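# Hang the held hanger on the clothes rail

## Task

The left gripper starts out holding a hanger. Put that hanger on the rail so it hangs by its hook and stays there with no help from the robot. Any other hanger must still be on the rail at the end. The rack is free-standing: it must stay where it is, and if it leans more than a little the scene stops immediately as a failure. When done, open the gripper and move the arm away.

## Robot and tools

Robot: two six-joint arms, left_arm and right_arm, each with a parallel two-finger gripper. Their bases in the scene frame are: left_arm at (-0.047, +0.314, 0) m, quat_wxyz (+0.995, 0, 0, +0.097); right_arm at (-0.016, -0.328, 0) m, quat_wxyz (+1.000, 0, 0, -0.025).

Scene frame: the origin is on the table surface midway between the arms. +x points forward over the table, +z points up, and left_arm sits on the +y side. The words left and right are only arm names; they say nothing about which side of a camera image something is on.

execute_actions(actions, pictures): actions is a list holding zero or one item. An empty list commands nothing and just reports the state. An item with "rows" is a motion: 1 to 15 rows, and "steps" from 1 to 15 (15 if omitted). Each control step lasts 1/30 s and uses one row; if there are fewer rows than steps, the last row is repeated. An item with only "steps" (up to 300) is a wait that sends no new command. pictures (true/false) chooses whether camera images come back. A refused call moves nothing.

Row layout: every row is one flat list of 14 numbers covering both arms, even if only one arm should move. The first 7 are left_arm: waist, shoulder, elbow, wrist pitch, wrist yaw, wrist roll, then grip. The last 7 are the same for right_arm. The six joint numbers are absolute target angles in radians, matching the Joint positions printout; they are not offsets. Stated ranges: waist -2.618 to 3.054, shoulder 0.000 to 3.142, elbow 0.000 to 3.142, wrist pitch -1.571 to 1.571, wrist yaw -1.571 to 1.571, wrist roll -2.094 to 2.094. The true ends may differ by up to 0.036 rad either way. A target more than 0.036 rad outside a range and also farther out than the joint's latest reading gets the whole call refused. A target beyond the real end is clipped to that end, and the result may print "joint sent to its limit" (possibly about an earlier move); its absence does not prove there is more room. Grip is an absolute command from -1 (closed) to +1 (fully open).

Motion behaviour: joint speed is capped. Each step, a joint's target is held within a fixed distance of its measured angle: 0.202 rad waist, 0.258 shoulder, 0.238 elbow, 0.573 wrist pitch, 0.522 wrist yaw and roll. If the targets would move the gripper over 70 mm from where it is measured, all of that arm's targets are pulled back proportionally. Friction can leave a joint up to about 0.031 rad short, and very small changes may not move it at all. Between calls the arms keep heading for the last row sent until they have nearly stopped or a step is HELD; fingers still in motion finish moving. The simulation runs on while you think and write.

Gripper: fingers extend along the gripper's +z axis and close along its y axis. end_effector_position is the spot between the pads, roughly 1 cm behind the fingertips. On the grip_measured scale the pads touch at about -0.94, and each millimetre of object width adds about 0.0208; each gripper has its own fixed reading error up to about 0.02. Commanding further below the width reading squeezes harder, up to roughly 50 to 62 N per pad (less on thin parts). To keep a hold, keep sending the same closing number in every row.

Results: the state line gives, per arm, end_effector_position (metres) and end_effector_quat_wxyz in the scene frame; the position can be off, more so at long reach. Joint positions list six angles in radians plus the finger opening in metres (0.093 fully open, 0.000 closed; about pad spacing when free, up to about 12 mm below an object's width when gripping). Joint velocities follow. Joint torques are total drive outputs with per-joint offset, scale and noise, nonzero even in free air. grip_measured is the motor position on the -1 to +1 scale. "joint command not followed" means a clearance check altered or stopped some joint targets; HELD marks steps where your row was not, or only partly, sent. MOTOR HOT appears from 75 °C; at 90 °C the arm is halted for 10 s, and at 100 °C it goes limp and drops; both are shown as OVER-TEMPERATURE FAULT. Holding loads for long heats motors.

zoom_image(camera, region): returns an enlarged crop of that camera's newest image. camera is one of cam_head_left, cam_head_right, cam_high, cam_low, cam_left_wrist, cam_right_wrist (all 504x504). region is [x0, y0, x1, y1] in pixels from the top-left corner, no larger than 504 by 504.

read_manual(section): returns only the licence texts ("licences"); it does not move anything.

finished_scene(scene): ends and grades the current scene by number; it cannot be reversed. Answering without any tool call ends the run.

Things to avoid: tipping or shoving the rack, knocking other hangers off the rail, dropping the hanger, pushing anything off the table, arms striking or pressing each other, hard impacts, and overheated motors. Loose objects may occasionally get a short external push. Smooth, economical motion is preferred.

Each tool is called after "Call:" by a JSON object that holds its "op" and its "data", one argument or row to a line.

## Session

Call:
{"op": "execute_actions", "data": {
  "actions": []
}}

Scene clock: 0.00 s of 4000.00 s.
left_arm: end_effector_position=(+0.2774, -0.0241, +0.3901) grip_measured=-0.828 end_effector_quat_wxyz=(+0.585, +0.123, +0.796, -0.092) | right_arm: end_effector_position=(+0.3553, -0.3405, +0.3970) grip_measured=+1.000 end_effector_quat_wxyz=(+0.702, +0.013, +0.712, -0.008)
Joint positions: left_arm=[-1.229  1.619  1.75  -0.526 -0.687 -0.262  0.005] | right_arm=[ 0.011  1.032  1.034 -0.017 -0.011  0.007  0.093]
Joint velocities: left_arm=[ 0.007  0.002 -0.002 -0.051 -0.051  0.007 -0.   ] | right_arm=[-0.012 -0.017 -0.007 -0.022 -0.051 -0.022  0.   ]
Joint torques (N m, as the arm reports them, + toward a larger angle): no reading
Motor temperatures (°C, as the motors report them): left_arm=[25 29 29 42 23 24] | right_arm=[23 27 33 32 26 23]

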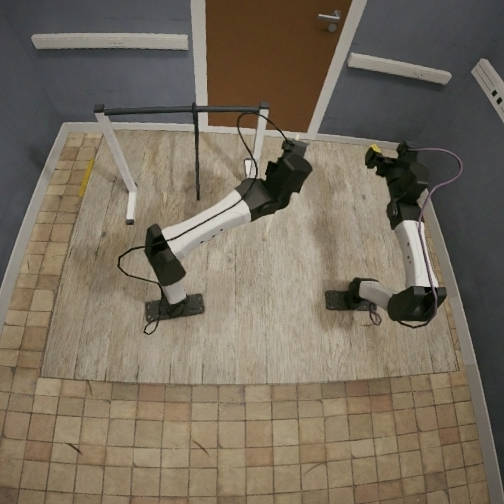

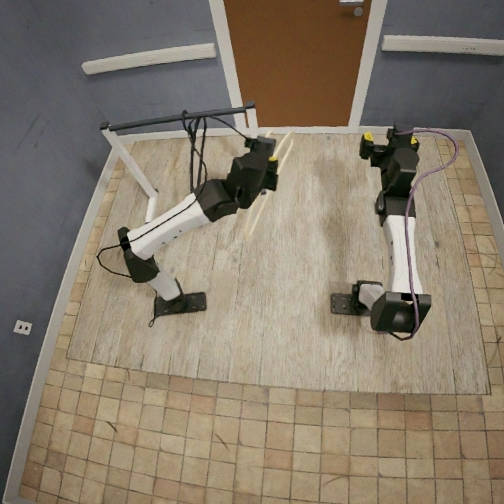

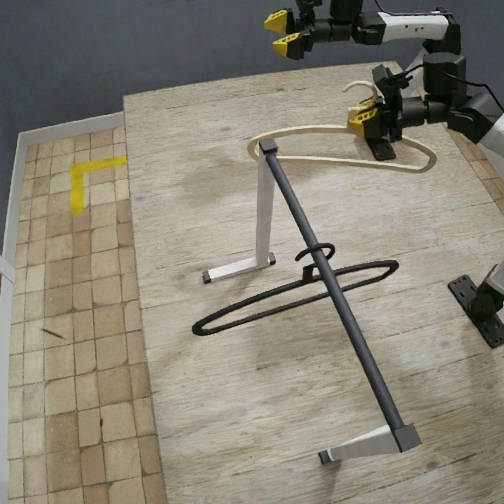

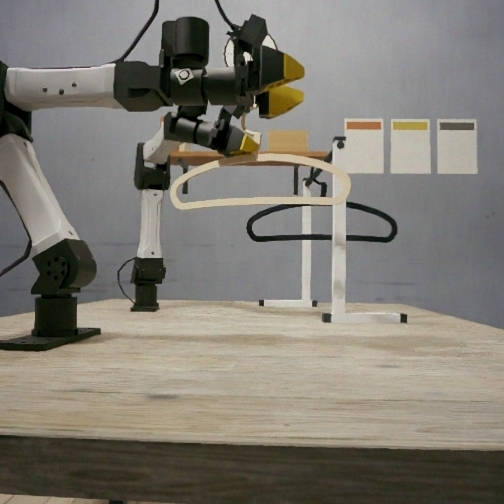

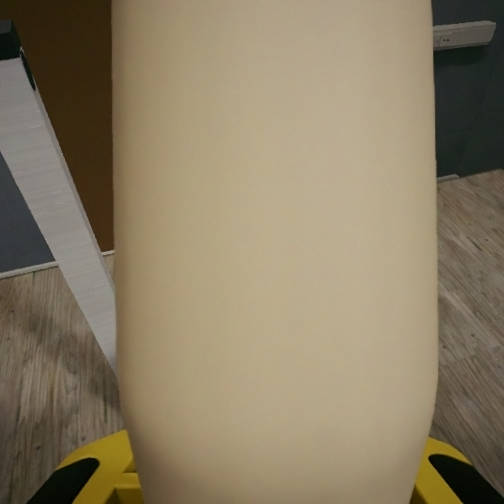

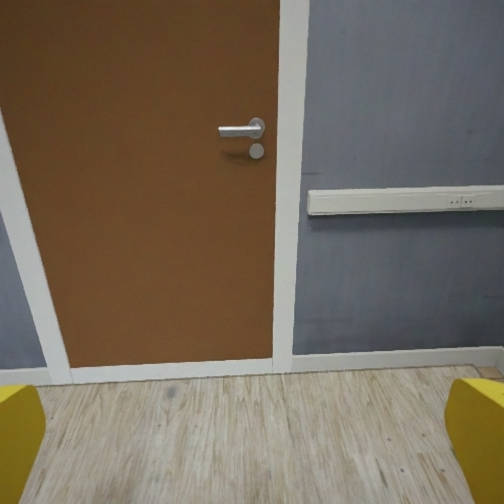

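Call:
{"op": "zoom_image", "data": {
  "camera": "cam_low",
  "region": [160, 90, 420, 330]
}}

Call:
{"op": "zoom_image", "data": {
  "camera": "cam_high",
  "region": [230, 40, 504, 300]
}}

Region (160, 90, 420, 330) of cam_low's 504x504 image, scaled by 1.938, with more detail than that image has; it fills the top 465 rows of this view, and the rest is white.

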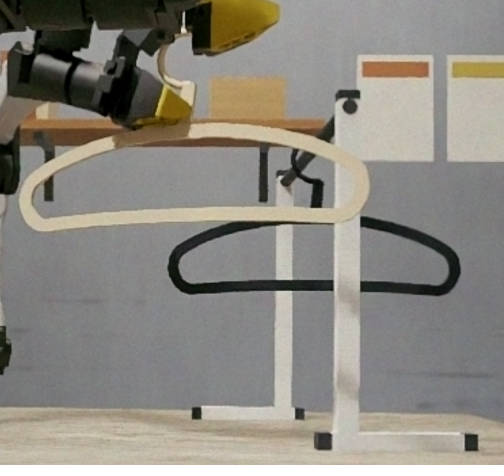

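Region (230, 40, 504, 300) of cam_high's 504x504 image, scaled by 1.839, with more detail than that image has; it fills the top 478 rows of this view, and the rest is white.

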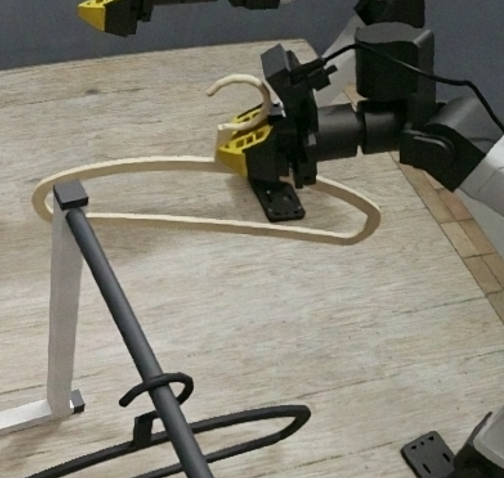

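Call:
{"op": "execute_actions", "data": {
  "actions": [
    {"rows":[
[-1.229,1.617,1.75,-0.528,-0.682,-0.260,-0.9,0.011,1.032,1.034,-0.017,-0.011,0.007,1],
[-1.228,1.609,1.749,-0.534,-0.670,-0.256,-0.9,0.011,1.032,1.034,-0.017,-0.011,0.007,1],
[-1.225,1.597,1.748,-0.542,-0.655,-0.250,-0.9,0.011,1.032,1.034,-0.017,-0.011,0.007,1],
[-1.220,1.581,1.746,-0.555,-0.636,-0.243,-0.9,0.011,1.032,1.034,-0.017,-0.011,0.007,1],
[-1.213,1.562,1.744,-0.569,-0.615,-0.235,-0.9,0.011,1.032,1.034,-0.017,-0.011,0.007,1],
[-1.204,1.539,1.742,-0.587,-0.590,-0.225,-0.9,0.011,1.032,1.034,-0.017,-0.011,0.007,1],
[-1.193,1.513,1.739,-0.607,-0.562,-0.214,-0.9,0.011,1.032,1.034,-0.017,-0.011,0.007,1],
[-1.181,1.484,1.736,-0.628,-0.532,-0.203,-0.9,0.011,1.032,1.034,-0.017,-0.011,0.007,1],
[-1.167,1.452,1.733,-0.652,-0.500,-0.191,-0.9,0.011,1.032,1.034,-0.017,-0.011,0.007,1],
[-1.152,1.419,1.729,-0.677,-0.466,-0.178,-0.9,0.011,1.032,1.034,-0.017,-0.011,0.007,1],
[-1.136,1.384,1.725,-0.704,-0.431,-0.164,-0.9,0.011,1.032,1.034,-0.017,-0.011,0.007,1],
[-1.119,1.348,1.721,-0.732,-0.395,-0.151,-0.9,0.011,1.032,1.034,-0.017,-0.011,0.007,1],
[-1.101,1.310,1.718,-0.760,-0.359,-0.137,-0.9,0.011,1.032,1.034,-0.017,-0.011,0.007,1],
[-1.082,1.272,1.714,-0.789,-0.323,-0.123,-0.9,0.011,1.032,1.034,-0.017,-0.011,0.007,1],
[-1.062,1.234,1.710,-0.818,-0.287,-0.109,-0.9,0.011,1.032,1.034,-0.017,-0.011,0.007,1]]}
  ],
  "pictures": false
}}

Call:
{"op": "execute_actions", "data": {
  "actions": [
    {"rows":[
[-1.041,1.195,1.705,-0.847,-0.252,-0.096,-0.9,0.011,1.032,1.034,-0.017,-0.011,0.007,1],
[-1.019,1.157,1.701,-0.876,-0.218,-0.083,-0.9,0.011,1.032,1.034,-0.017,-0.011,0.007,1],
[-0.996,1.119,1.698,-0.904,-0.185,-0.070,-0.9,0.011,1.032,1.034,-0.017,-0.011,0.007,1],
[-0.972,1.083,1.694,-0.932,-0.153,-0.058,-0.9,0.011,1.032,1.034,-0.017,-0.011,0.007,1],
[-0.947,1.048,1.690,-0.959,-0.123,-0.046,-0.9,0.011,1.032,1.034,-0.017,-0.011,0.007,1],
[-0.921,1.015,1.686,-0.984,-0.096,-0.035,-0.9,0.011,1.032,1.034,-0.017,-0.011,0.007,1],
[-0.893,0.983,1.683,-1.008,-0.072,-0.025,-0.9,0.011,1.032,1.034,-0.017,-0.011,0.007,1],
[-0.863,0.954,1.680,-1.029,-0.051,-0.016,-0.9,0.011,1.032,1.034,-0.017,-0.011,0.007,1],
[-0.831,0.928,1.677,-1.049,-0.033,-0.008,-0.9,0.011,1.032,1.034,-0.017,-0.011,0.007,1],
[-0.797,0.905,1.675,-1.067,-0.019,-0.002,-0.9,0.011,1.032,1.034,-0.017,-0.011,0.007,1],
[-0.761,0.886,1.673,-1.081,-0.009,0.004,-0.9,0.011,1.032,1.034,-0.017,-0.011,0.007,1],
[-0.723,0.870,1.671,-1.094,-0.003,0.008,-0.9,0.011,1.032,1.034,-0.017,-0.011,0.007,1],
[-0.683,0.858,1.670,-1.10,0,0.008,-0.9,0.011,1.032,1.034,-0.017,-0.011,0.007,1],
[-0.641,0.850,1.669,-1.10,0,0.008,-0.9,0.011,1.032,1.034,-0.017,-0.011,0.007,1],
[-0.597,0.848,1.669,-1.10,0,0.008,-0.9,0.011,1.032,1.034,-0.017,-0.011,0.007,1]]}
  ],
  "pictures": false
}}

Call:
{"op": "execute_actions", "data": {
  "actions": [
    {"rows":[
[-0.55,0.848,1.669,-1.10,0,0.008,-0.9,0.011,1.032,1.034,-0.017,-0.011,0.007,1],
[-0.50,0.848,1.669,-1.10,0,0.008,-0.9,0.011,1.032,1.034,-0.017,-0.011,0.007,1],
[-0.45,0.848,1.669,-1.10,0,0.008,-0.9,0.011,1.032,1.034,-0.017,-0.011,0.007,1],
[-0.40,0.848,1.669,-1.10,0,0.008,-0.9,0.011,1.032,1.034,-0.017,-0.011,0.007,1],
[-0.35,0.848,1.669,-1.10,0,0.008,-0.9,0.011,1.032,1.034,-0.017,-0.011,0.007,1],
[-0.30,0.848,1.669,-1.10,0,0.008,-0.9,0.011,1.032,1.034,-0.017,-0.011,0.007,1],
[-0.253,0.848,1.669,-1.10,0,0.008,-0.9,0.011,1.032,1.034,-0.017,-0.011,0.007,1],
[-0.21,0.848,1.669,-1.10,0,0.008,-0.9,0.011,1.032,1.034,-0.017,-0.011,0.007,1],
[-0.17,0.848,1.669,-1.10,0,0.008,-0.9,0.011,1.032,1.034,-0.017,-0.011,0.007,1],
[-0.135,0.848,1.669,-1.10,0,0.008,-0.9,0.011,1.032,1.034,-0.017,-0.011,0.007,1],
[-0.105,0.848,1.669,-1.10,0,0.008,-0.9,0.011,1.032,1.034,-0.017,-0.011,0.007,1],
[-0.08,0.848,1.669,-1.10,0,0.008,-0.9,0.011,1.032,1.034,-0.017,-0.011,0.007,1],
[-0.06,0.848,1.669,-1.10,0,0.008,-0.9,0.011,1.032,1.034,-0.017,-0.011,0.007,1],
[-0.043,0.848,1.669,-1.10,0,0.008,-0.9,0.011,1.032,1.034,-0.017,-0.011,0.007,1],
[-0.03,0.848,1.669,-1.10,0,0.008,-0.9,0.011,1.032,1.034,-0.017,-0.011,0.007,1]]}
  ],
  "pictures": false
}}

Call:
{"op": "execute_actions", "data": {
  "actions": [
    {"steps":5}
  ]
}}

Call:
{"op": "zoom_image", "data": {
  "camera": "cam_low",
  "region": [140, 105, 400, 255]
}}

Scene clock: 64.60 s of 4000.00 s.
left_arm: end_effector_position=(+0.2385, +0.0596, +0.4431) grip_measured=-0.887 end_effector_quat_wxyz=(+0.572, +0.175, +0.788, -0.144) | right_arm: end_effector_position=(+0.3553, -0.3405, +0.3970) grip_measured=+1.000 end_effector_quat_wxyz=(+0.702, +0.013, +0.712, -0.008)
Joint positions: left_arm=[-1.1    1.332  1.722 -0.728 -0.418 -0.17   0.003] | right_arm=[ 0.011  1.032  1.034 -0.017 -0.011  0.007  0.093]
Joint velocities: left_arm=[ 0.549 -1.243  0.002 -0.696  0.813  0.374 -0.001] | right_arm=[-0.002 -0.017 -0.012 -0.007  0.022  0.007  0.   ]
Joint torques (N m, as the arm reports them, + toward a larger angle): left_arm=[ 0.17 -7.72  6.63  2.23 -0.14  0.09] | right_arm=[-0.49 -2.54  9.46  2.33 -0.08  0.  ]
Motor temperatures (°C, as the motors report them): left_arm=[25 37 38 49 23 24] | right_arm=[23 28 39 38 26 23]
Steps of this call (steps 1 to 90: nothing new was sent; then 61.10 s passed at rest; steps 91 to 105: all 15 steps of this action). Readings (joint positions):
91: left_arm=[-1.229 1.619 1.750 -0.530 -0.686 -0.262] | right_arm=[0.011 1.032 1.034 -0.017 -0.011 0.007]
92: left_arm=[-1.229 1.619 1.750 -0.531 -0.684 -0.262] | right_arm=[0.011 1.032 1.034 -0.017 -0.011 0.007]
94: left_arm=[-1.229 1.618 1.750 -0.539 -0.673 -0.260] | right_arm=[0.011 1.032 1.034 -0.017 -0.011 0.007]
98: left_arm=[-1.214 1.577 1.739 -0.585 -0.606 -0.241] | right_arm=[0.011 1.032 1.034 -0.017 -0.011 0.007]
105: the state above

Scene clock: 65.10 s of 4000.00 s.
left_arm: end_effector_position=(+0.1388, +0.2256, +0.4771) grip_measured=-0.887 end_effector_quat_wxyz=(+0.602, +0.166, +0.769, -0.135) | right_arm: end_effector_position=(+0.3553, -0.3405, +0.3970) grip_measured=+1.000 end_effector_quat_wxyz=(+0.702, +0.013, +0.712, -0.008)
Joint positions: left_arm=[-0.673  0.864  1.689 -1.066 -0.045 -0.019  0.003] | right_arm=[ 0.011  1.032  1.034 -0.017 -0.011  0.007  0.093]
Joint velocities: left_arm=[ 1.204 -0.242 -0.012 -0.286  0.198  0.007  0.001] | right_arm=[-0.027 -0.017  0.017  0.037  0.007 -0.022  0.   ]
Joint torques (N m, as the arm reports them, + toward a larger angle): left_arm=[0.06 1.88 3.6  2.47 0.01 0.1 ] | right_arm=[-0.52 -2.56  9.44  2.34 -0.08 -0.01]
Motor temperatures (°C, as the motors report them): left_arm=[25 37 37 49 23 24] | right_arm=[23 28 39 38 26 23]
Steps of this call (steps 1 to 15: all 15 steps of this action). Readings (joint positions):
1: left_arm=[-1.080 1.289 1.722 -0.750 -0.388 -0.158] | right_arm=[0.011 1.032 1.034 -0.017 -0.011 0.007]
2: left_arm=[-1.059 1.245 1.722 -0.773 -0.357 -0.145] | right_arm=[0.011 1.032 1.034 -0.017 -0.011 0.007]
4: left_arm=[-1.015 1.160 1.721 -0.821 -0.294 -0.120] | right_arm=[0.011 1.032 1.034 -0.017 -0.011 0.007]
8: left_arm=[-0.916 1.010 1.707 -0.921 -0.175 -0.072] | right_arm=[0.011 1.032 1.034 -0.017 -0.011 0.007]
15: the state above

Scene clock: 65.60 s of 4000.00 s.
left_arm: end_effector_position=(+0.1522, +0.3409, +0.4644) grip_measured=-0.887 end_effector_quat_wxyz=(+0.597, -0.055, +0.799, +0.041) | right_arm: end_effector_position=(+0.3553, -0.3405, +0.3970) grip_measured=+1.000 end_effector_quat_wxyz=(+0.702, +0.013, +0.712, -0.008)
Joint positions: left_arm=[-0.066  0.854  1.679 -1.112 -0.008 -0.003  0.003] | right_arm=[ 0.011  1.032  1.034 -0.017 -0.011  0.007  0.093]
Joint velocities: left_arm=[ 0.476  0.007  0.007 -0.051 -0.037 -0.051 -0.   ] | right_arm=[ 0.012  0.002 -0.022  0.007  0.066  0.051  0.   ]
Joint torques (N m, as the arm reports them, + toward a larger angle): left_arm=[0.12 1.38 4.31 2.37 0.06 0.09] | right_arm=[-0.5  -2.61  9.42  2.34 -0.07  0.  ]
Motor temperatures (°C, as the motors report them): left_arm=[25 37 37 49 23 24] | right_arm=[23 28 39 38 26 23]
Steps of this call (steps 1 to 15: all 15 steps of this action). Readings (joint positions):
1: left_arm=[-0.630 0.857 1.689 -1.077 -0.037 -0.015] | right_arm=[0.011 1.032 1.034 -0.017 -0.011 0.007]
2: left_arm=[-0.584 0.855 1.688 -1.085 -0.030 -0.013] | right_arm=[0.011 1.032 1.034 -0.017 -0.011 0.007]
4: left_arm=[-0.488 0.854 1.686 -1.094 -0.020 -0.008] | right_arm=[0.011 1.032 1.034 -0.017 -0.011 0.007]
8: left_arm=[-0.291 0.854 1.679 -1.107 -0.011 -0.005] | right_arm=[0.011 1.032 1.034 -0.017 -0.011 0.007]
15: the state above

Scene clock: 65.77 s of 4000.00 s.
left_arm: end_effector_position=(+0.1514, +0.3458, +0.4642) grip_measured=-0.887 end_effector_quat_wxyz=(+0.596, -0.064, +0.799, +0.048) | right_arm: end_effector_position=(+0.3553, -0.3405, +0.3970) grip_measured=+1.000 end_effector_quat_wxyz=(+0.702, +0.013, +0.712, -0.008)
Joint positions: left_arm=[-0.041  0.854  1.679 -1.113 -0.008 -0.002  0.003] | right_arm=[ 0.011  1.032  1.034 -0.017 -0.011  0.007  0.093]
Joint velocities: left_arm=[ 0.002  0.017  0.007  0.022  0.066 -0.066 -0.001] | right_arm=[-0.022 -0.017 -0.007 -0.022 -0.037 -0.022  0.   ]
Joint torques (N m, as the arm reports them, + toward a larger angle): left_arm=[0.58 1.36 4.35 2.38 0.05 0.09] | right_arm=[-0.44 -2.5   9.54  2.33 -0.07  0.  ]
Motor temperatures (°C, as the motors report them): left_arm=[25 37 37 49 23 24] | right_arm=[23 28 39 38 26 23]
Steps of this call (steps 1 to 5: the robot went on to your last target). Readings (joint positions):
1: left_arm=[-0.053 0.854 1.679 -1.112 -0.008 -0.003] | right_arm=[0.011 1.032 1.034 -0.017 -0.011 0.007]
2: left_arm=[-0.046 0.854 1.679 -1.112 -0.008 -0.002] | right_arm=[0.011 1.032 1.034 -0.017 -0.011 0.007]
4: left_arm=[-0.042 0.854 1.679 -1.113 -0.008 -0.002] | right_arm=[0.011 1.032 1.034 -0.017 -0.011 0.007]
5: the state above

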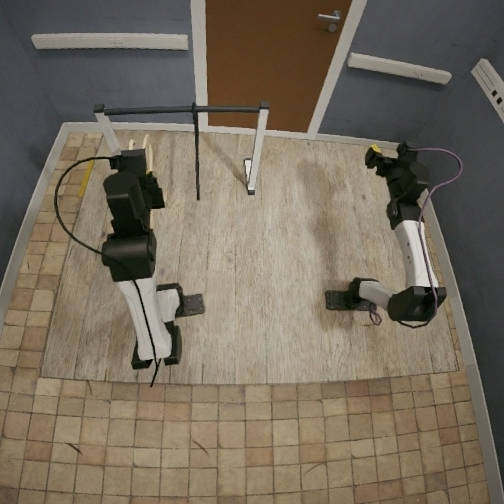

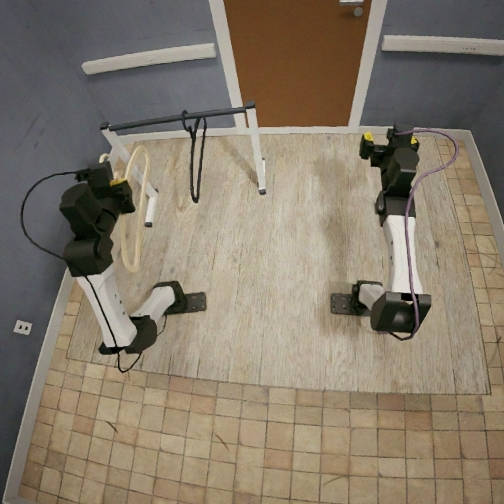

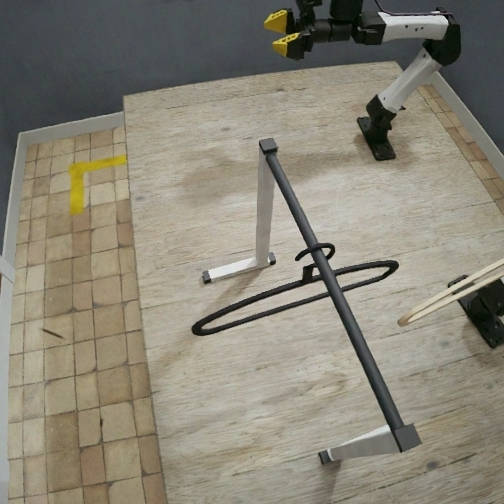

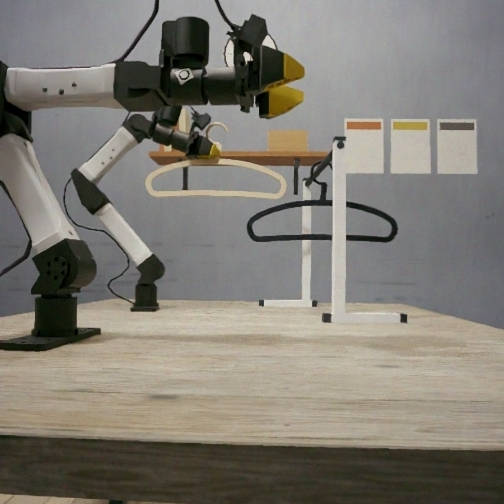

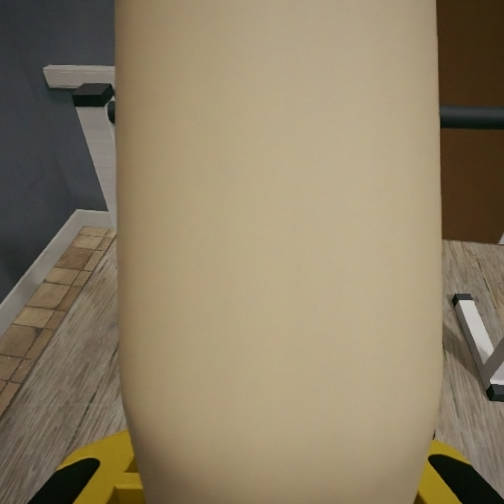

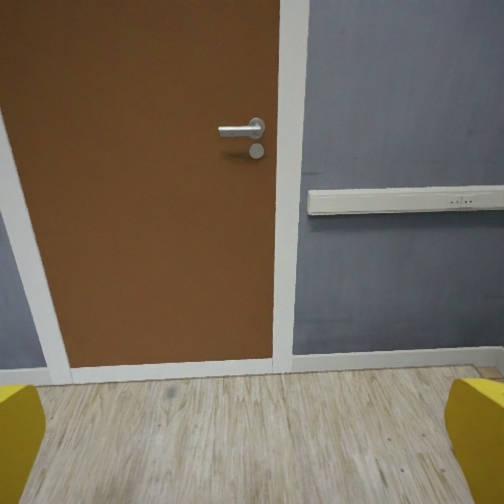

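Region (140, 105, 400, 255) of cam_low's 504x504 image, scaled by 1.938, with more detail than that image has; it fills the top 291 rows of this view, and the rest is white.

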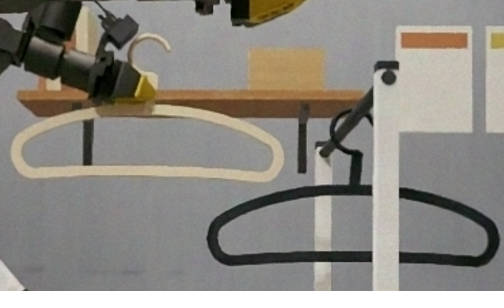

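Call:
{"op": "execute_actions", "data": {
  "actions": [
    {"rows":[
[-0.03,0.848,1.663,-1.08,0,0.008,-0.9,0.011,1.032,1.034,-0.017,-0.011,0.007,1],
[-0.03,0.848,1.65,-1.06,0,0.008,-0.9,0.011,1.032,1.034,-0.017,-0.011,0.007,1],
[-0.03,0.848,1.63,-1.04,0,0.008,-0.9,0.011,1.032,1.034,-0.017,-0.011,0.007,1],
[-0.03,0.848,1.605,-1.015,0,0.008,-0.9,0.011,1.032,1.034,-0.017,-0.011,0.007,1],
[-0.03,0.848,1.575,-0.985,0,0.008,-0.9,0.011,1.032,1.034,-0.017,-0.011,0.007,1],
[-0.03,0.848,1.54,-0.955,0,0.008,-0.9,0.011,1.032,1.034,-0.017,-0.011,0.007,1],
[-0.03,0.848,1.505,-0.92,0,0.008,-0.9,0.011,1.032,1.034,-0.017,-0.011,0.007,1],
[-0.03,0.848,1.47,-0.885,0,0.008,-0.9,0.011,1.032,1.034,-0.017,-0.011,0.007,1],
[-0.03,0.85,1.435,-0.85,0,0.008,-0.9,0.011,1.032,1.034,-0.017,-0.011,0.007,1],
[-0.03,0.855,1.40,-0.815,0,0.008,-0.9,0.011,1.032,1.034,-0.017,-0.011,0.007,1],
[-0.03,0.862,1.37,-0.78,0,0.008,-0.9,0.011,1.032,1.034,-0.017,-0.011,0.007,1],
[-0.03,0.872,1.345,-0.745,0,0.008,-0.9,0.011,1.032,1.034,-0.017,-0.011,0.007,1],
[-0.03,0.887,1.325,-0.71,0,0.008,-0.9,0.011,1.032,1.034,-0.017,-0.011,0.007,1],
[-0.03,0.907,1.31,-0.675,0,0.008,-0.9,0.011,1.032,1.034,-0.017,-0.011,0.007,1],
[-0.03,0.93,1.298,-0.64,0,0.008,-0.9,0.011,1.032,1.034,-0.017,-0.011,0.007,1]]}
  ],
  "pictures": false
}}

Call:
{"op": "execute_actions", "data": {
  "actions": [
    {"rows":[
[-0.03,0.957,1.29,-0.605,0,0.008,-0.9,0.011,1.032,1.034,-0.017,-0.011,0.007,1],
[-0.03,0.986,1.286,-0.57,0,0.008,-0.9,0.011,1.032,1.034,-0.017,-0.011,0.007,1],
[-0.03,1.016,1.286,-0.535,0,0.008,-0.9,0.011,1.032,1.034,-0.017,-0.011,0.007,1],
[-0.03,1.046,1.286,-0.50,0,0.008,-0.9,0.011,1.032,1.034,-0.017,-0.011,0.007,1],
[-0.03,1.076,1.286,-0.465,0,0.008,-0.9,0.011,1.032,1.034,-0.017,-0.011,0.007,1],
[-0.03,1.106,1.286,-0.43,0,0.008,-0.9,0.011,1.032,1.034,-0.017,-0.011,0.007,1],
[-0.03,1.135,1.286,-0.397,0,0.008,-0.9,0.011,1.032,1.034,-0.017,-0.011,0.007,1],
[-0.03,1.163,1.286,-0.366,0,0.008,-0.9,0.011,1.032,1.034,-0.017,-0.011,0.007,1],
[-0.03,1.189,1.286,-0.338,0,0.008,-0.9,0.011,1.032,1.034,-0.017,-0.011,0.007,1],
[-0.03,1.212,1.286,-0.313,0,0.008,-0.9,0.011,1.032,1.034,-0.017,-0.011,0.007,1],
[-0.03,1.232,1.286,-0.293,0,0.008,-0.9,0.011,1.032,1.034,-0.017,-0.011,0.007,1],
[-0.03,1.249,1.286,-0.278,0,0.008,-0.9,0.011,1.032,1.034,-0.017,-0.011,0.007,1],
[-0.03,1.262,1.286,-0.27,0,0.008,-0.9,0.011,1.032,1.034,-0.017,-0.011,0.007,1],
[-0.03,1.271,1.286,-0.268,0,0.008,-0.9,0.011,1.032,1.034,-0.017,-0.011,0.007,1],
[-0.03,1.277,1.286,-0.268,0,0.008,-0.9,0.011,1.032,1.034,-0.017,-0.011,0.007,1]]}
  ],
  "pictures": false
}}

Call:
{"op": "execute_actions", "data": {
  "actions": [
    {"steps":14}
  ]
}}

Call:
{"op": "zoom_image", "data": {
  "camera": "cam_low",
  "region": [250, 130, 370, 220]
}}

Scene clock: 97.60 s of 4000.00 s.
left_arm: end_effector_position=(+0.2211, +0.3564, +0.3885) grip_measured=-0.887 end_effector_quat_wxyz=(+0.561, -0.066, +0.824, +0.045) | right_arm: end_effector_position=(+0.3553, -0.3405, +0.3970) grip_measured=+1.000 end_effector_quat_wxyz=(+0.702, +0.013, +0.712, -0.008)
Joint positions: left_arm=[-0.041  0.88   1.33  -0.826 -0.007 -0.002  0.003] | right_arm=[ 0.011  1.032  1.034 -0.017 -0.011  0.007  0.093]
Joint velocities: left_arm=[-0.017  0.413 -0.413  0.886  0.007 -0.022 -0.   ] | right_arm=[-0.007 -0.007 -0.027 -0.037 -0.066  0.037  0.   ]
Joint torques (N m, as the arm reports them, + toward a larger angle): left_arm=[0.62 2.03 6.9  2.79 0.03 0.09] | right_arm=[-0.55 -2.56  9.42  2.33 -0.09  0.01]
Motor temperatures (°C, as the motors report them): left_arm=[25 32 34 52 23 24] | right_arm=[23 28 40 39 26 23]
Steps of this call (steps 1 to 30: the robot went on to your last target; steps 31 to 100: nothing new was sent; then 28.00 s passed at rest; steps 101 to 115: all 15 steps of this action). Readings (joint positions):
101: left_arm=[-0.041 0.854 1.679 -1.113 -0.007 -0.002] | right_arm=[0.011 1.032 1.034 -0.017 -0.011 0.007]
102: left_arm=[-0.041 0.854 1.676 -1.110 -0.007 -0.002] | right_arm=[0.011 1.032 1.034 -0.017 -0.011 0.007]
104: left_arm=[-0.041 0.854 1.655 -1.091 -0.007 -0.002] | right_arm=[0.011 1.032 1.034 -0.017 -0.011 0.007]
108: left_arm=[-0.041 0.854 1.542 -1.010 -0.007 -0.002] | right_arm=[0.011 1.032 1.034 -0.017 -0.011 0.007]
115: the state above

Scene clock: 98.10 s of 4000.00 s.
left_arm: end_effector_position=(+0.3593, +0.3777, +0.3511) grip_measured=-0.887 end_effector_quat_wxyz=(+0.575, -0.065, +0.814, +0.046) | right_arm: end_effector_position=(+0.3553, -0.3405, +0.3970) grip_measured=+1.000 end_effector_quat_wxyz=(+0.702, +0.013, +0.712, -0.008)
Joint positions: left_arm=[-0.041  1.263  1.291 -0.369 -0.007 -0.002  0.003] | right_arm=[ 0.011  1.032  1.034 -0.017 -0.011  0.007  0.093]
Joint velocities: left_arm=[-0.002  0.325 -0.042  0.388 -0.022  0.037  0.   ] | right_arm=[-0.007 -0.002 -0.007 -0.037  0.037  0.037  0.   ]
Joint torques (N m, as the arm reports them, + toward a larger angle): left_arm=[ 0.61 -6.48  8.76  2.73  0.03  0.09] | right_arm=[-0.54 -2.49  9.46  2.34 -0.08  0.02]
Motor temperatures (°C, as the motors report them): left_arm=[25 32 34 52 23 24] | right_arm=[23 28 40 39 26 23]
Steps of this call (steps 1 to 15: all 15 steps of this action). Readings (joint positions):
1: left_arm=[-0.041 0.898 1.317 -0.794 -0.007 -0.002] | right_arm=[0.011 1.032 1.034 -0.017 -0.011 0.007]
2: left_arm=[-0.041 0.921 1.309 -0.761 -0.007 -0.002] | right_arm=[0.011 1.032 1.034 -0.017 -0.011 0.007]
4: left_arm=[-0.041 0.977 1.301 -0.690 -0.007 -0.002] | right_arm=[0.011 1.032 1.034 -0.017 -0.011 0.007]
8: left_arm=[-0.041 1.104 1.298 -0.546 -0.007 -0.002] | right_arm=[0.011 1.032 1.034 -0.017 -0.011 0.007]
15: the state above

Scene clock: 98.57 s of 4000.00 s.
left_arm: end_effector_position=(+0.3674, +0.3789, +0.3564) grip_measured=-0.887 end_effector_quat_wxyz=(+0.591, -0.064, +0.803, +0.047) | right_arm: end_effector_position=(+0.3553, -0.3405, +0.3970) grip_measured=+1.000 end_effector_quat_wxyz=(+0.702, +0.013, +0.712, -0.008)
Joint positions: left_arm=[-0.041  1.278  1.287 -0.311 -0.007 -0.002  0.003] | right_arm=[ 0.011  1.032  1.034 -0.017 -0.011  0.007  0.093]
Joint velocities: left_arm=[ 0.007 -0.007 -0.012 -0.095 -0.007 -0.037 -0.   ] | right_arm=[0.002 0.007 0.022 0.022 0.022 0.051 0.   ]
Joint torques (N m, as the arm reports them, + toward a larger angle): left_arm=[ 0.6  -6.27  8.98  2.67  0.04  0.09] | right_arm=[-0.49 -2.54  9.43  2.32 -0.09  0.01]
Motor temperatures (°C, as the motors report them): left_arm=[25 32 34 52 23 24] | right_arm=[23 28 40 39 26 23]
Steps of this call (steps 1 to 14: the robot went on to your last target). Readings (joint positions):
1: left_arm=[-0.041 1.272 1.290 -0.358 -0.007 -0.002] | right_arm=[0.011 1.032 1.034 -0.017 -0.011 0.007]
2: left_arm=[-0.041 1.277 1.288 -0.351 -0.007 -0.002] | right_arm=[0.011 1.032 1.034 -0.017 -0.011 0.007]
4: left_arm=[-0.041 1.278 1.287 -0.341 -0.007 -0.002] | right_arm=[0.011 1.032 1.034 -0.017 -0.011 0.007]
8: left_arm=[-0.041 1.278 1.287 -0.319 -0.007 -0.002] | right_arm=[0.011 1.032 1.034 -0.017 -0.011 0.007]
14: the state above

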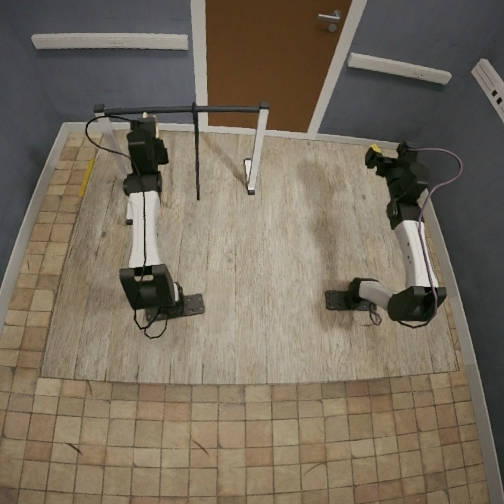

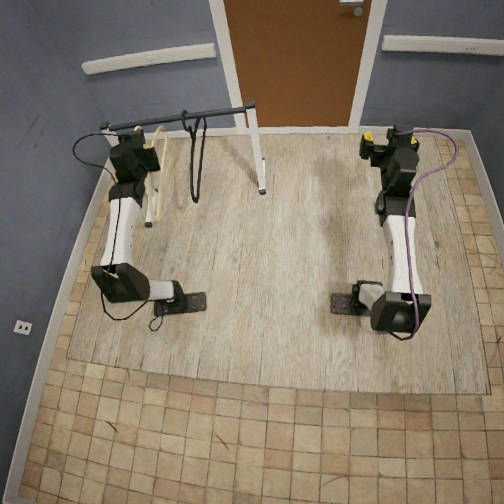

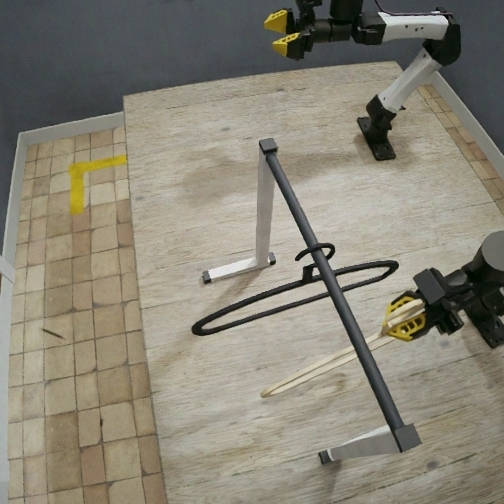

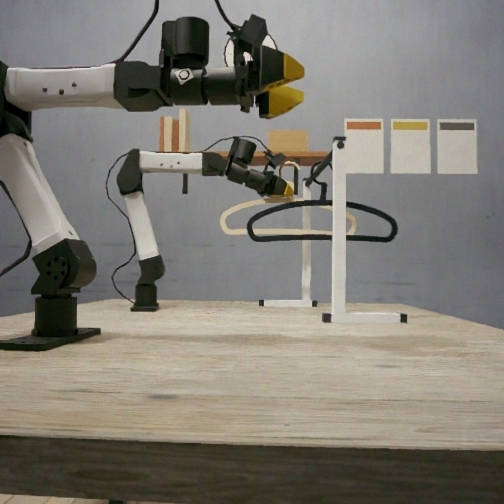

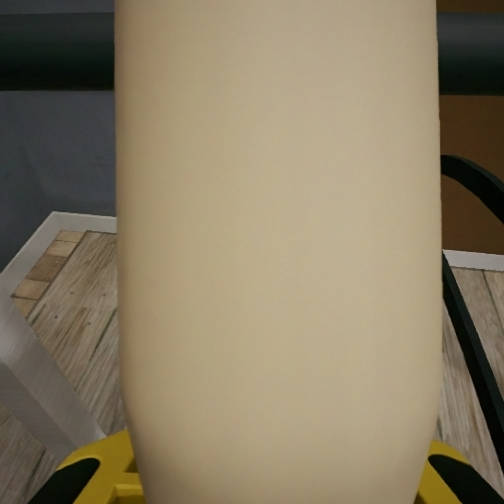

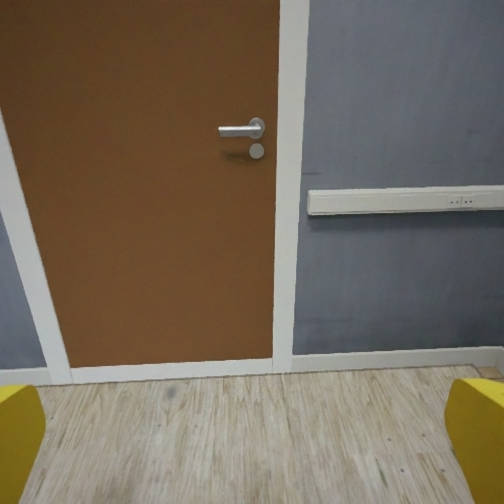

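Region (250, 130, 370, 220) of cam_low's 504x504 image, scaled by 4.200, with more detail than that image has; it fills the top 378 rows of this view, and the rest is white.

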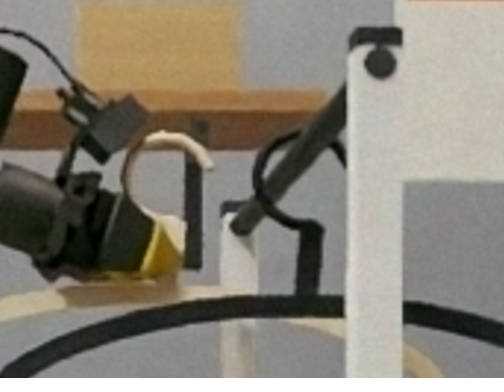

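Call:
{"op": "execute_actions", "data": {
  "actions": [
    {"rows":[
[-0.03,1.277,1.30,-0.268,0,0.008,-0.9,0.011,1.032,1.034,-0.017,-0.011,0.007,1],
[-0.03,1.277,1.312,-0.267,0,0.008,-0.9,0.011,1.032,1.034,-0.017,-0.011,0.007,1],
[-0.03,1.281,1.322,-0.266,0,0.008,-0.9,0.011,1.032,1.034,-0.017,-0.011,0.007,1],
[-0.03,1.289,1.332,-0.265,0,0.008,-0.9,0.011,1.032,1.034,-0.017,-0.011,0.007,1],
[-0.03,1.30,1.343,-0.264,0,0.008,-0.9,0.011,1.032,1.034,-0.017,-0.011,0.007,1],
[-0.03,1.313,1.355,-0.263,0,0.008,-0.9,0.011,1.032,1.034,-0.017,-0.011,0.007,1],
[-0.03,1.328,1.368,-0.262,0,0.008,-0.9,0.011,1.032,1.034,-0.017,-0.011,0.007,1],
[-0.03,1.344,1.382,-0.261,0,0.008,-0.9,0.011,1.032,1.034,-0.017,-0.011,0.007,1],
[-0.03,1.361,1.396,-0.26,0,0.008,-0.9,0.011,1.032,1.034,-0.017,-0.011,0.007,1],
[-0.03,1.378,1.411,-0.258,0,0.008,-0.9,0.011,1.032,1.034,-0.017,-0.011,0.007,1],
[-0.03,1.395,1.425,-0.256,0,0.008,-0.9,0.011,1.032,1.034,-0.017,-0.011,0.007,1],
[-0.03,1.412,1.44,-0.254,0,0.008,-0.9,0.011,1.032,1.034,-0.017,-0.011,0.007,1],
[-0.03,1.429,1.454,-0.252,0,0.008,-0.9,0.011,1.032,1.034,-0.017,-0.011,0.007,1],
[-0.03,1.446,1.468,-0.25,0,0.008,-0.9,0.011,1.032,1.034,-0.017,-0.011,0.007,1],
[-0.03,1.463,1.482,-0.248,0,0.008,-0.9,0.011,1.032,1.034,-0.017,-0.011,0.007,1]]}
  ],
  "pictures": false
}}

Call:
{"op": "execute_actions", "data": {
  "actions": [
    {"rows":[
[-0.03,1.479,1.496,-0.246,0,0.008,-0.9,0.011,1.032,1.034,-0.017,-0.011,0.007,1],
[-0.03,1.494,1.508,-0.244,0,0.008,-0.9,0.011,1.032,1.034,-0.017,-0.011,0.007,1],
[-0.03,1.507,1.519,-0.242,0,0.008,-0.9,0.011,1.032,1.034,-0.017,-0.011,0.007,1],
[-0.03,1.518,1.528,-0.24,0,0.008,-0.9,0.011,1.032,1.034,-0.017,-0.011,0.007,1],
[-0.03,1.527,1.535,-0.24,0,0.008,-0.9,0.011,1.032,1.034,-0.017,-0.011,0.007,1],
[-0.03,1.534,1.54,-0.24,0,0.008,-0.9,0.011,1.032,1.034,-0.017,-0.011,0.007,1],
[-0.03,1.54,1.543,-0.24,0,0.008,-0.9,0.011,1.032,1.034,-0.017,-0.011,0.007,1]],"steps":15}
  ]
}}

Call:
{"op": "zoom_image", "data": {
  "camera": "cam_low",
  "region": [250, 130, 370, 220]
}}

Call:
{"op": "zoom_image", "data": {
  "camera": "cam_high",
  "region": [280, 230, 440, 390]
}}

Scene clock: 122.07 s of 4000.00 s.
left_arm: end_effector_position=(+0.4047, +0.3847, +0.3744) grip_measured=-0.887 end_effector_quat_wxyz=(+0.604, -0.064, +0.793, +0.048) | right_arm: end_effector_position=(+0.3553, -0.3405, +0.3970) grip_measured=+1.000 end_effector_quat_wxyz=(+0.702, +0.013, +0.712, -0.008)
Joint positions: left_arm=[-0.041  1.419  1.438 -0.289 -0.007 -0.002  0.003] | right_arm=[ 0.011  1.032  1.034 -0.017 -0.011  0.007  0.093]
Joint velocities: left_arm=[ 0.002  0.535  0.335 -0.007 -0.139 -0.051  0.   ] | right_arm=[ 0.002 -0.002 -0.017 -0.037 -0.022  0.022  0.   ]
Joint torques (N m, as the arm reports them, + toward a larger angle): left_arm=[ 0.6  -6.69 11.1   2.64  0.03  0.09] | right_arm=[-0.53 -2.47  9.49  2.33 -0.08  0.01]
Motor temperatures (°C, as the motors report them): left_arm=[25 33 38 56 23 24] | right_arm=[23 28 41 40 26 23]
Steps of this call (steps 1 to 30: the robot went on to your last target; steps 31 to 100: nothing new was sent; then 19.67 s passed at rest; steps 101 to 115: all 15 steps of this action). Readings (joint positions):
101: left_arm=[-0.041 1.278 1.287 -0.309 -0.007 -0.002] | right_arm=[0.011 1.032 1.034 -0.017 -0.011 0.007]
102: left_arm=[-0.041 1.278 1.287 -0.309 -0.007 -0.002] | right_arm=[0.011 1.032 1.034 -0.017 -0.011 0.007]
104: left_arm=[-0.041 1.278 1.291 -0.309 -0.007 -0.002] | right_arm=[0.011 1.032 1.034 -0.017 -0.011 0.007]
108: left_arm=[-0.041 1.303 1.337 -0.306 -0.007 -0.002] | right_arm=[0.011 1.032 1.034 -0.017 -0.011 0.007]
115: the state above

Scene clock: 122.57 s of 4000.00 s.
left_arm: end_effector_position=(+0.4351, +0.3894, +0.3612) grip_measured=-0.887 end_effector_quat_wxyz=(+0.592, -0.064, +0.802, +0.048) | right_arm: end_effector_position=(+0.3553, -0.3405, +0.3970) grip_measured=+1.000 end_effector_quat_wxyz=(+0.702, +0.013, +0.712, -0.008)
Joint positions: left_arm=[-0.041  1.536  1.517 -0.281 -0.007 -0.002  0.003] | right_arm=[ 0.011  1.032  1.034 -0.017 -0.011  0.007  0.093]
Joint velocities: left_arm=[-0.002  0.002  0.017  0.037 -0.066 -0.007  0.001] | right_arm=[-0.007 -0.012  0.022  0.037 -0.037  0.037  0.   ]
Joint torques (N m, as the arm reports them, + toward a larger angle): left_arm=[ 0.6  -8.76 11.57  2.65  0.03  0.09] | right_arm=[-0.54 -2.47  9.51  2.33 -0.09  0.01]
Motor temperatures (°C, as the motors report them): left_arm=[25 33 38 56 23 24] | right_arm=[23 28 41 40 26 23]
Steps of this call (steps 1 to 15: all 15 steps of this action). Readings (joint positions):
1: left_arm=[-0.041 1.438 1.451 -0.288 -0.007 -0.002] | right_arm=[0.011 1.032 1.034 -0.017 -0.011 0.007]
2: left_arm=[-0.041 1.456 1.464 -0.287 -0.007 -0.002] | right_arm=[0.011 1.032 1.034 -0.017 -0.011 0.007]
4: left_arm=[-0.041 1.489 1.486 -0.285 -0.007 -0.002] | right_arm=[0.011 1.032 1.034 -0.017 -0.011 0.007]
8: left_arm=[-0.041 1.530 1.511 -0.283 -0.007 -0.002] | right_arm=[0.011 1.032 1.034 -0.017 -0.011 0.007]
15: the state above

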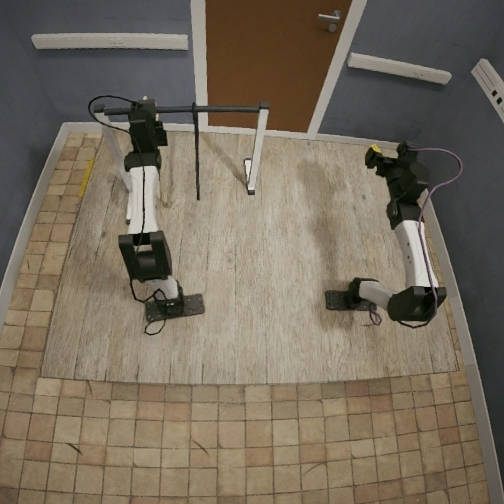

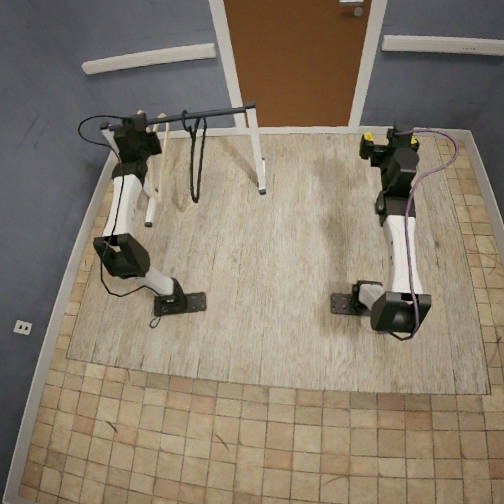

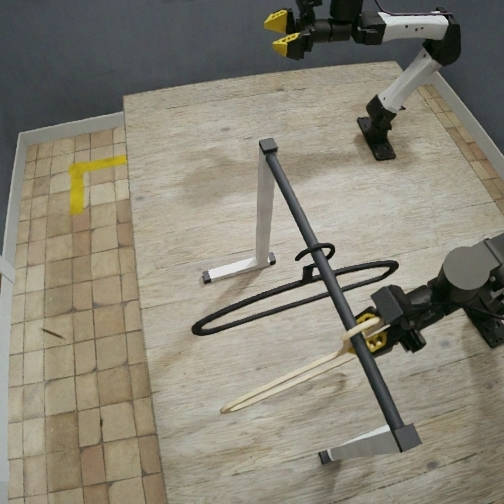

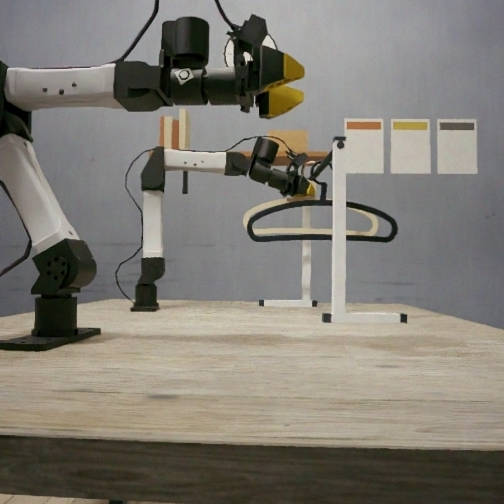

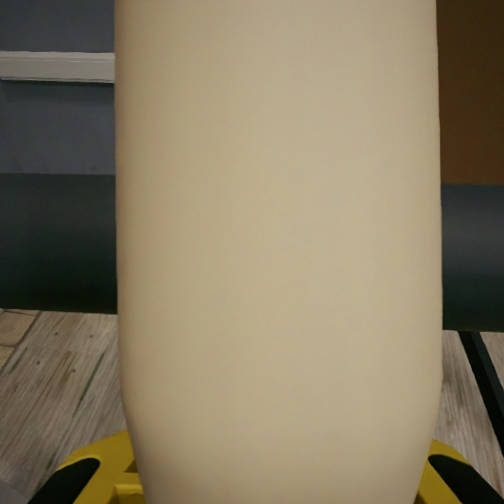

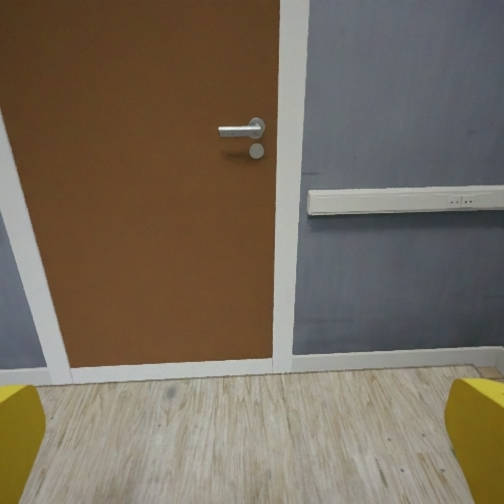

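Region (250, 130, 370, 220) of cam_low's 504x504 image, scaled by 4.200, with more detail than that image has; it fills the top 378 rows of this view, and the rest is white.

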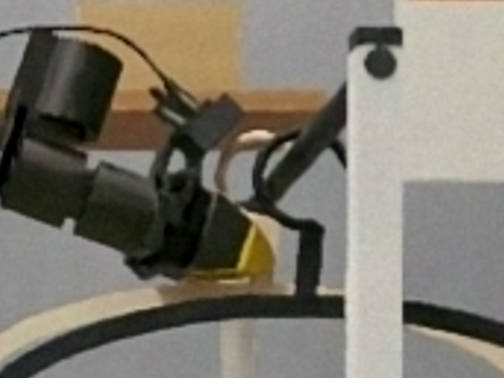

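Region (280, 230, 440, 390) of cam_high's 504x504 image, scaled by 3.150, with more detail than that image has.

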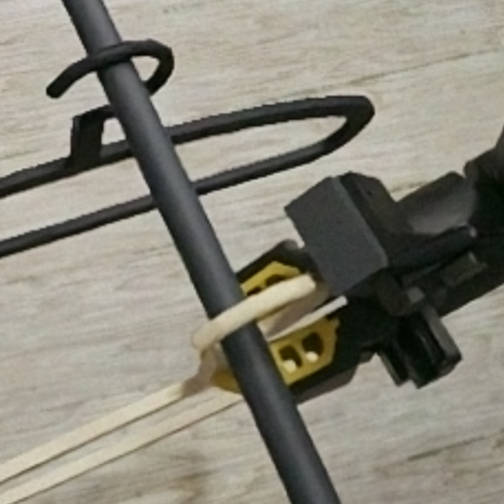

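Call:
{"op": "execute_actions", "data": {
  "actions": [
    {"rows":[
[-0.03,1.544,1.53,-0.24,0,0.008,-0.9,0.011,1.032,1.034,-0.017,-0.011,0.007,1],
[-0.03,1.548,1.52,-0.24,0,0.008,-0.9,0.011,1.032,1.034,-0.017,-0.011,0.007,1],
[-0.03,1.552,1.512,-0.24,0,0.008,-0.9,0.011,1.032,1.034,-0.017,-0.011,0.007,1],
[-0.03,1.555,1.507,-0.24,0,0.008,-0.9,0.011,1.032,1.034,-0.017,-0.011,0.007,1],
[-0.03,1.558,1.502,-0.24,0,0.008,-0.9,0.011,1.032,1.034,-0.017,-0.011,0.007,1],
[-0.03,1.558,1.497,-0.24,0,0.008,-0.9,0.011,1.032,1.034,-0.017,-0.011,0.007,1],
[-0.03,1.558,1.492,-0.24,0,0.008,-0.9,0.011,1.032,1.034,-0.017,-0.011,0.007,1],
[-0.03,1.558,1.487,-0.24,0,0.008,-0.9,0.011,1.032,1.034,-0.017,-0.011,0.007,1],
[-0.03,1.558,1.482,-0.24,0,0.008,-0.9,0.011,1.032,1.034,-0.017,-0.011,0.007,1]],"steps":15}
  ]
}}

Call:
{"op": "zoom_image", "data": {
  "camera": "cam_low",
  "region": [250, 130, 370, 220]
}}

Call:
{"op": "zoom_image", "data": {
  "camera": "cam_high",
  "region": [280, 230, 440, 390]
}}

Scene clock: 137.50 s of 4000.00 s.
left_arm: end_effector_position=(+0.4389, +0.3899, +0.3415) grip_measured=-0.887 end_effector_quat_wxyz=(+0.577, -0.065, +0.813, +0.046) | right_arm: end_effector_position=(+0.3553, -0.3405, +0.3970) grip_measured=+1.000 end_effector_quat_wxyz=(+0.702, +0.013, +0.712, -0.008)
Joint positions: left_arm=[-0.041  1.552  1.488 -0.273 -0.007 -0.002  0.003] | right_arm=[ 0.011  1.032  1.034 -0.017 -0.011  0.007  0.093]
Joint velocities: left_arm=[ 0.007 -0.007 -0.017 -0.066  0.007 -0.11  -0.001] | right_arm=[-0.002 -0.002 -0.017  0.051 -0.022  0.022  0.   ]
Joint torques (N m, as the arm reports them, + toward a larger angle): left_arm=[ 0.6  -9.01  8.72  2.58  0.03  0.09] | right_arm=[-0.53 -2.61  9.37  2.33 -0.06  0.01]
Motor temperatures (°C, as the motors report them): left_arm=[25 34 42 57 23 24] | right_arm=[23 28 41 40 26 23]
Steps of this call (steps 1 to 15: the robot went on to your last target; steps 16 to 90: nothing new was sent; then 11.43 s passed at rest; steps 91 to 105: all 15 steps of this action). Readings (joint positions):
91: left_arm=[-0.041 1.536 1.518 -0.280 -0.007 -0.002] | right_arm=[0.011 1.032 1.034 -0.017 -0.011 0.007]
92: left_arm=[-0.041 1.536 1.518 -0.280 -0.007 -0.002] | right_arm=[0.011 1.032 1.034 -0.017 -0.011 0.007]
94: left_arm=[-0.041 1.536 1.518 -0.280 -0.007 -0.002] | right_arm=[0.011 1.032 1.034 -0.017 -0.011 0.007]
98: left_arm=[-0.041 1.540 1.510 -0.273 -0.007 -0.002] | right_arm=[0.011 1.032 1.034 -0.017 -0.011 0.007]
105: the state above

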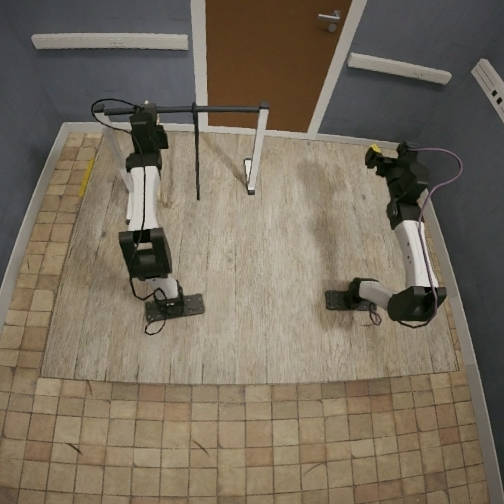

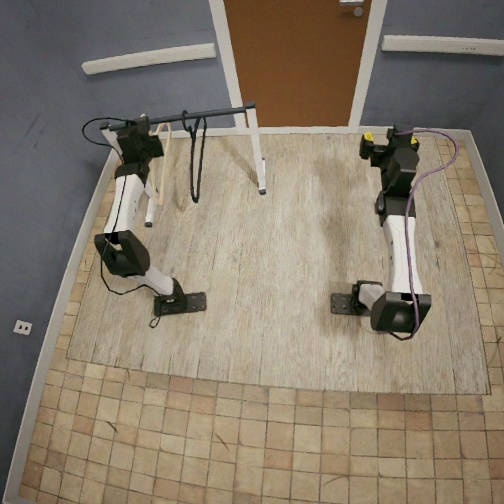

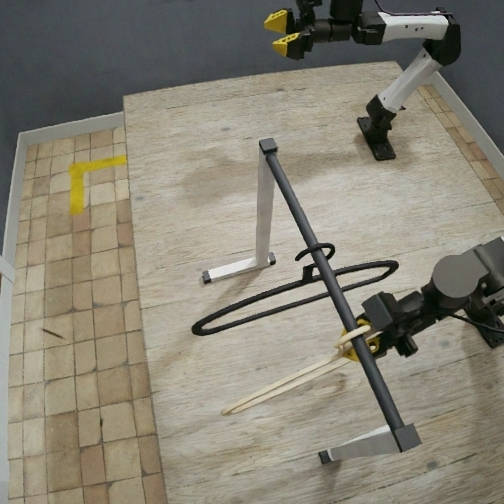

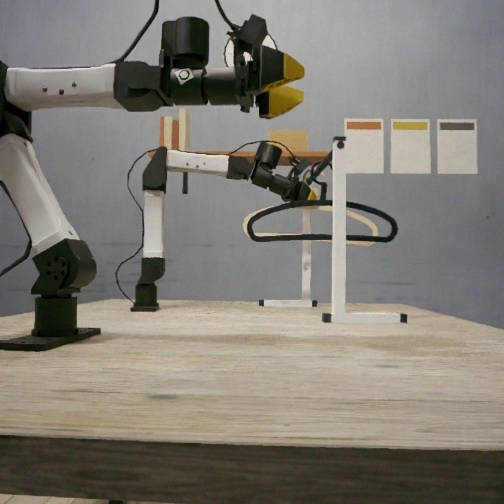

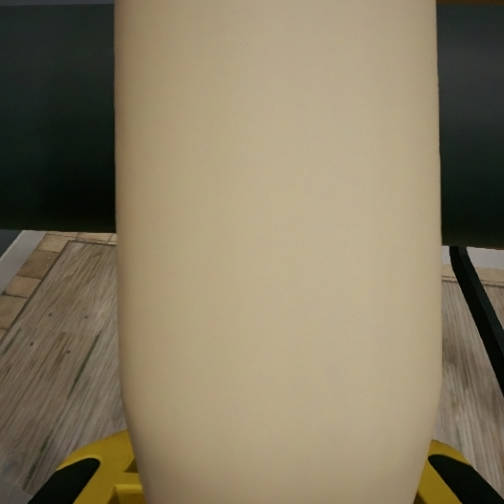

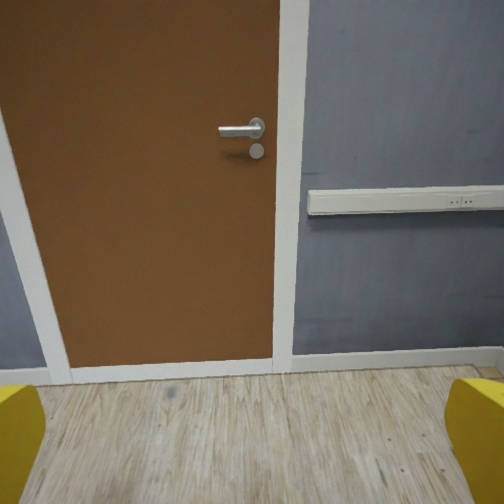

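Region (250, 130, 370, 220) of cam_low's 504x504 image, scaled by 4.200, with more detail than that image has; it fills the top 378 rows of this view, and the rest is white.

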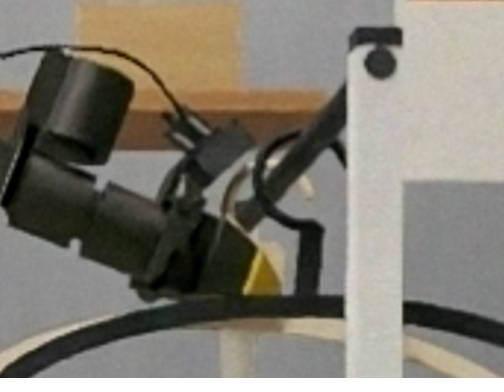

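Region (280, 230, 440, 390) of cam_high's 504x504 image, scaled by 3.150, with more detail than that image has.

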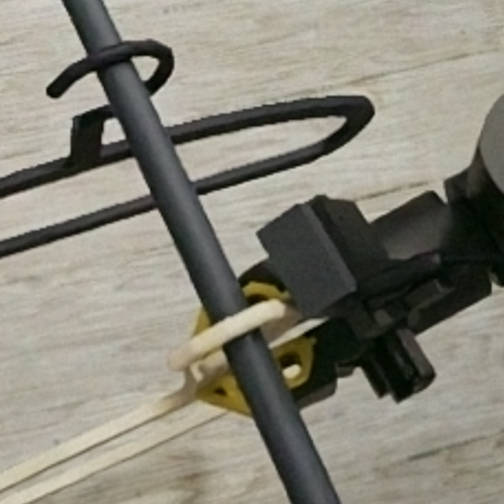

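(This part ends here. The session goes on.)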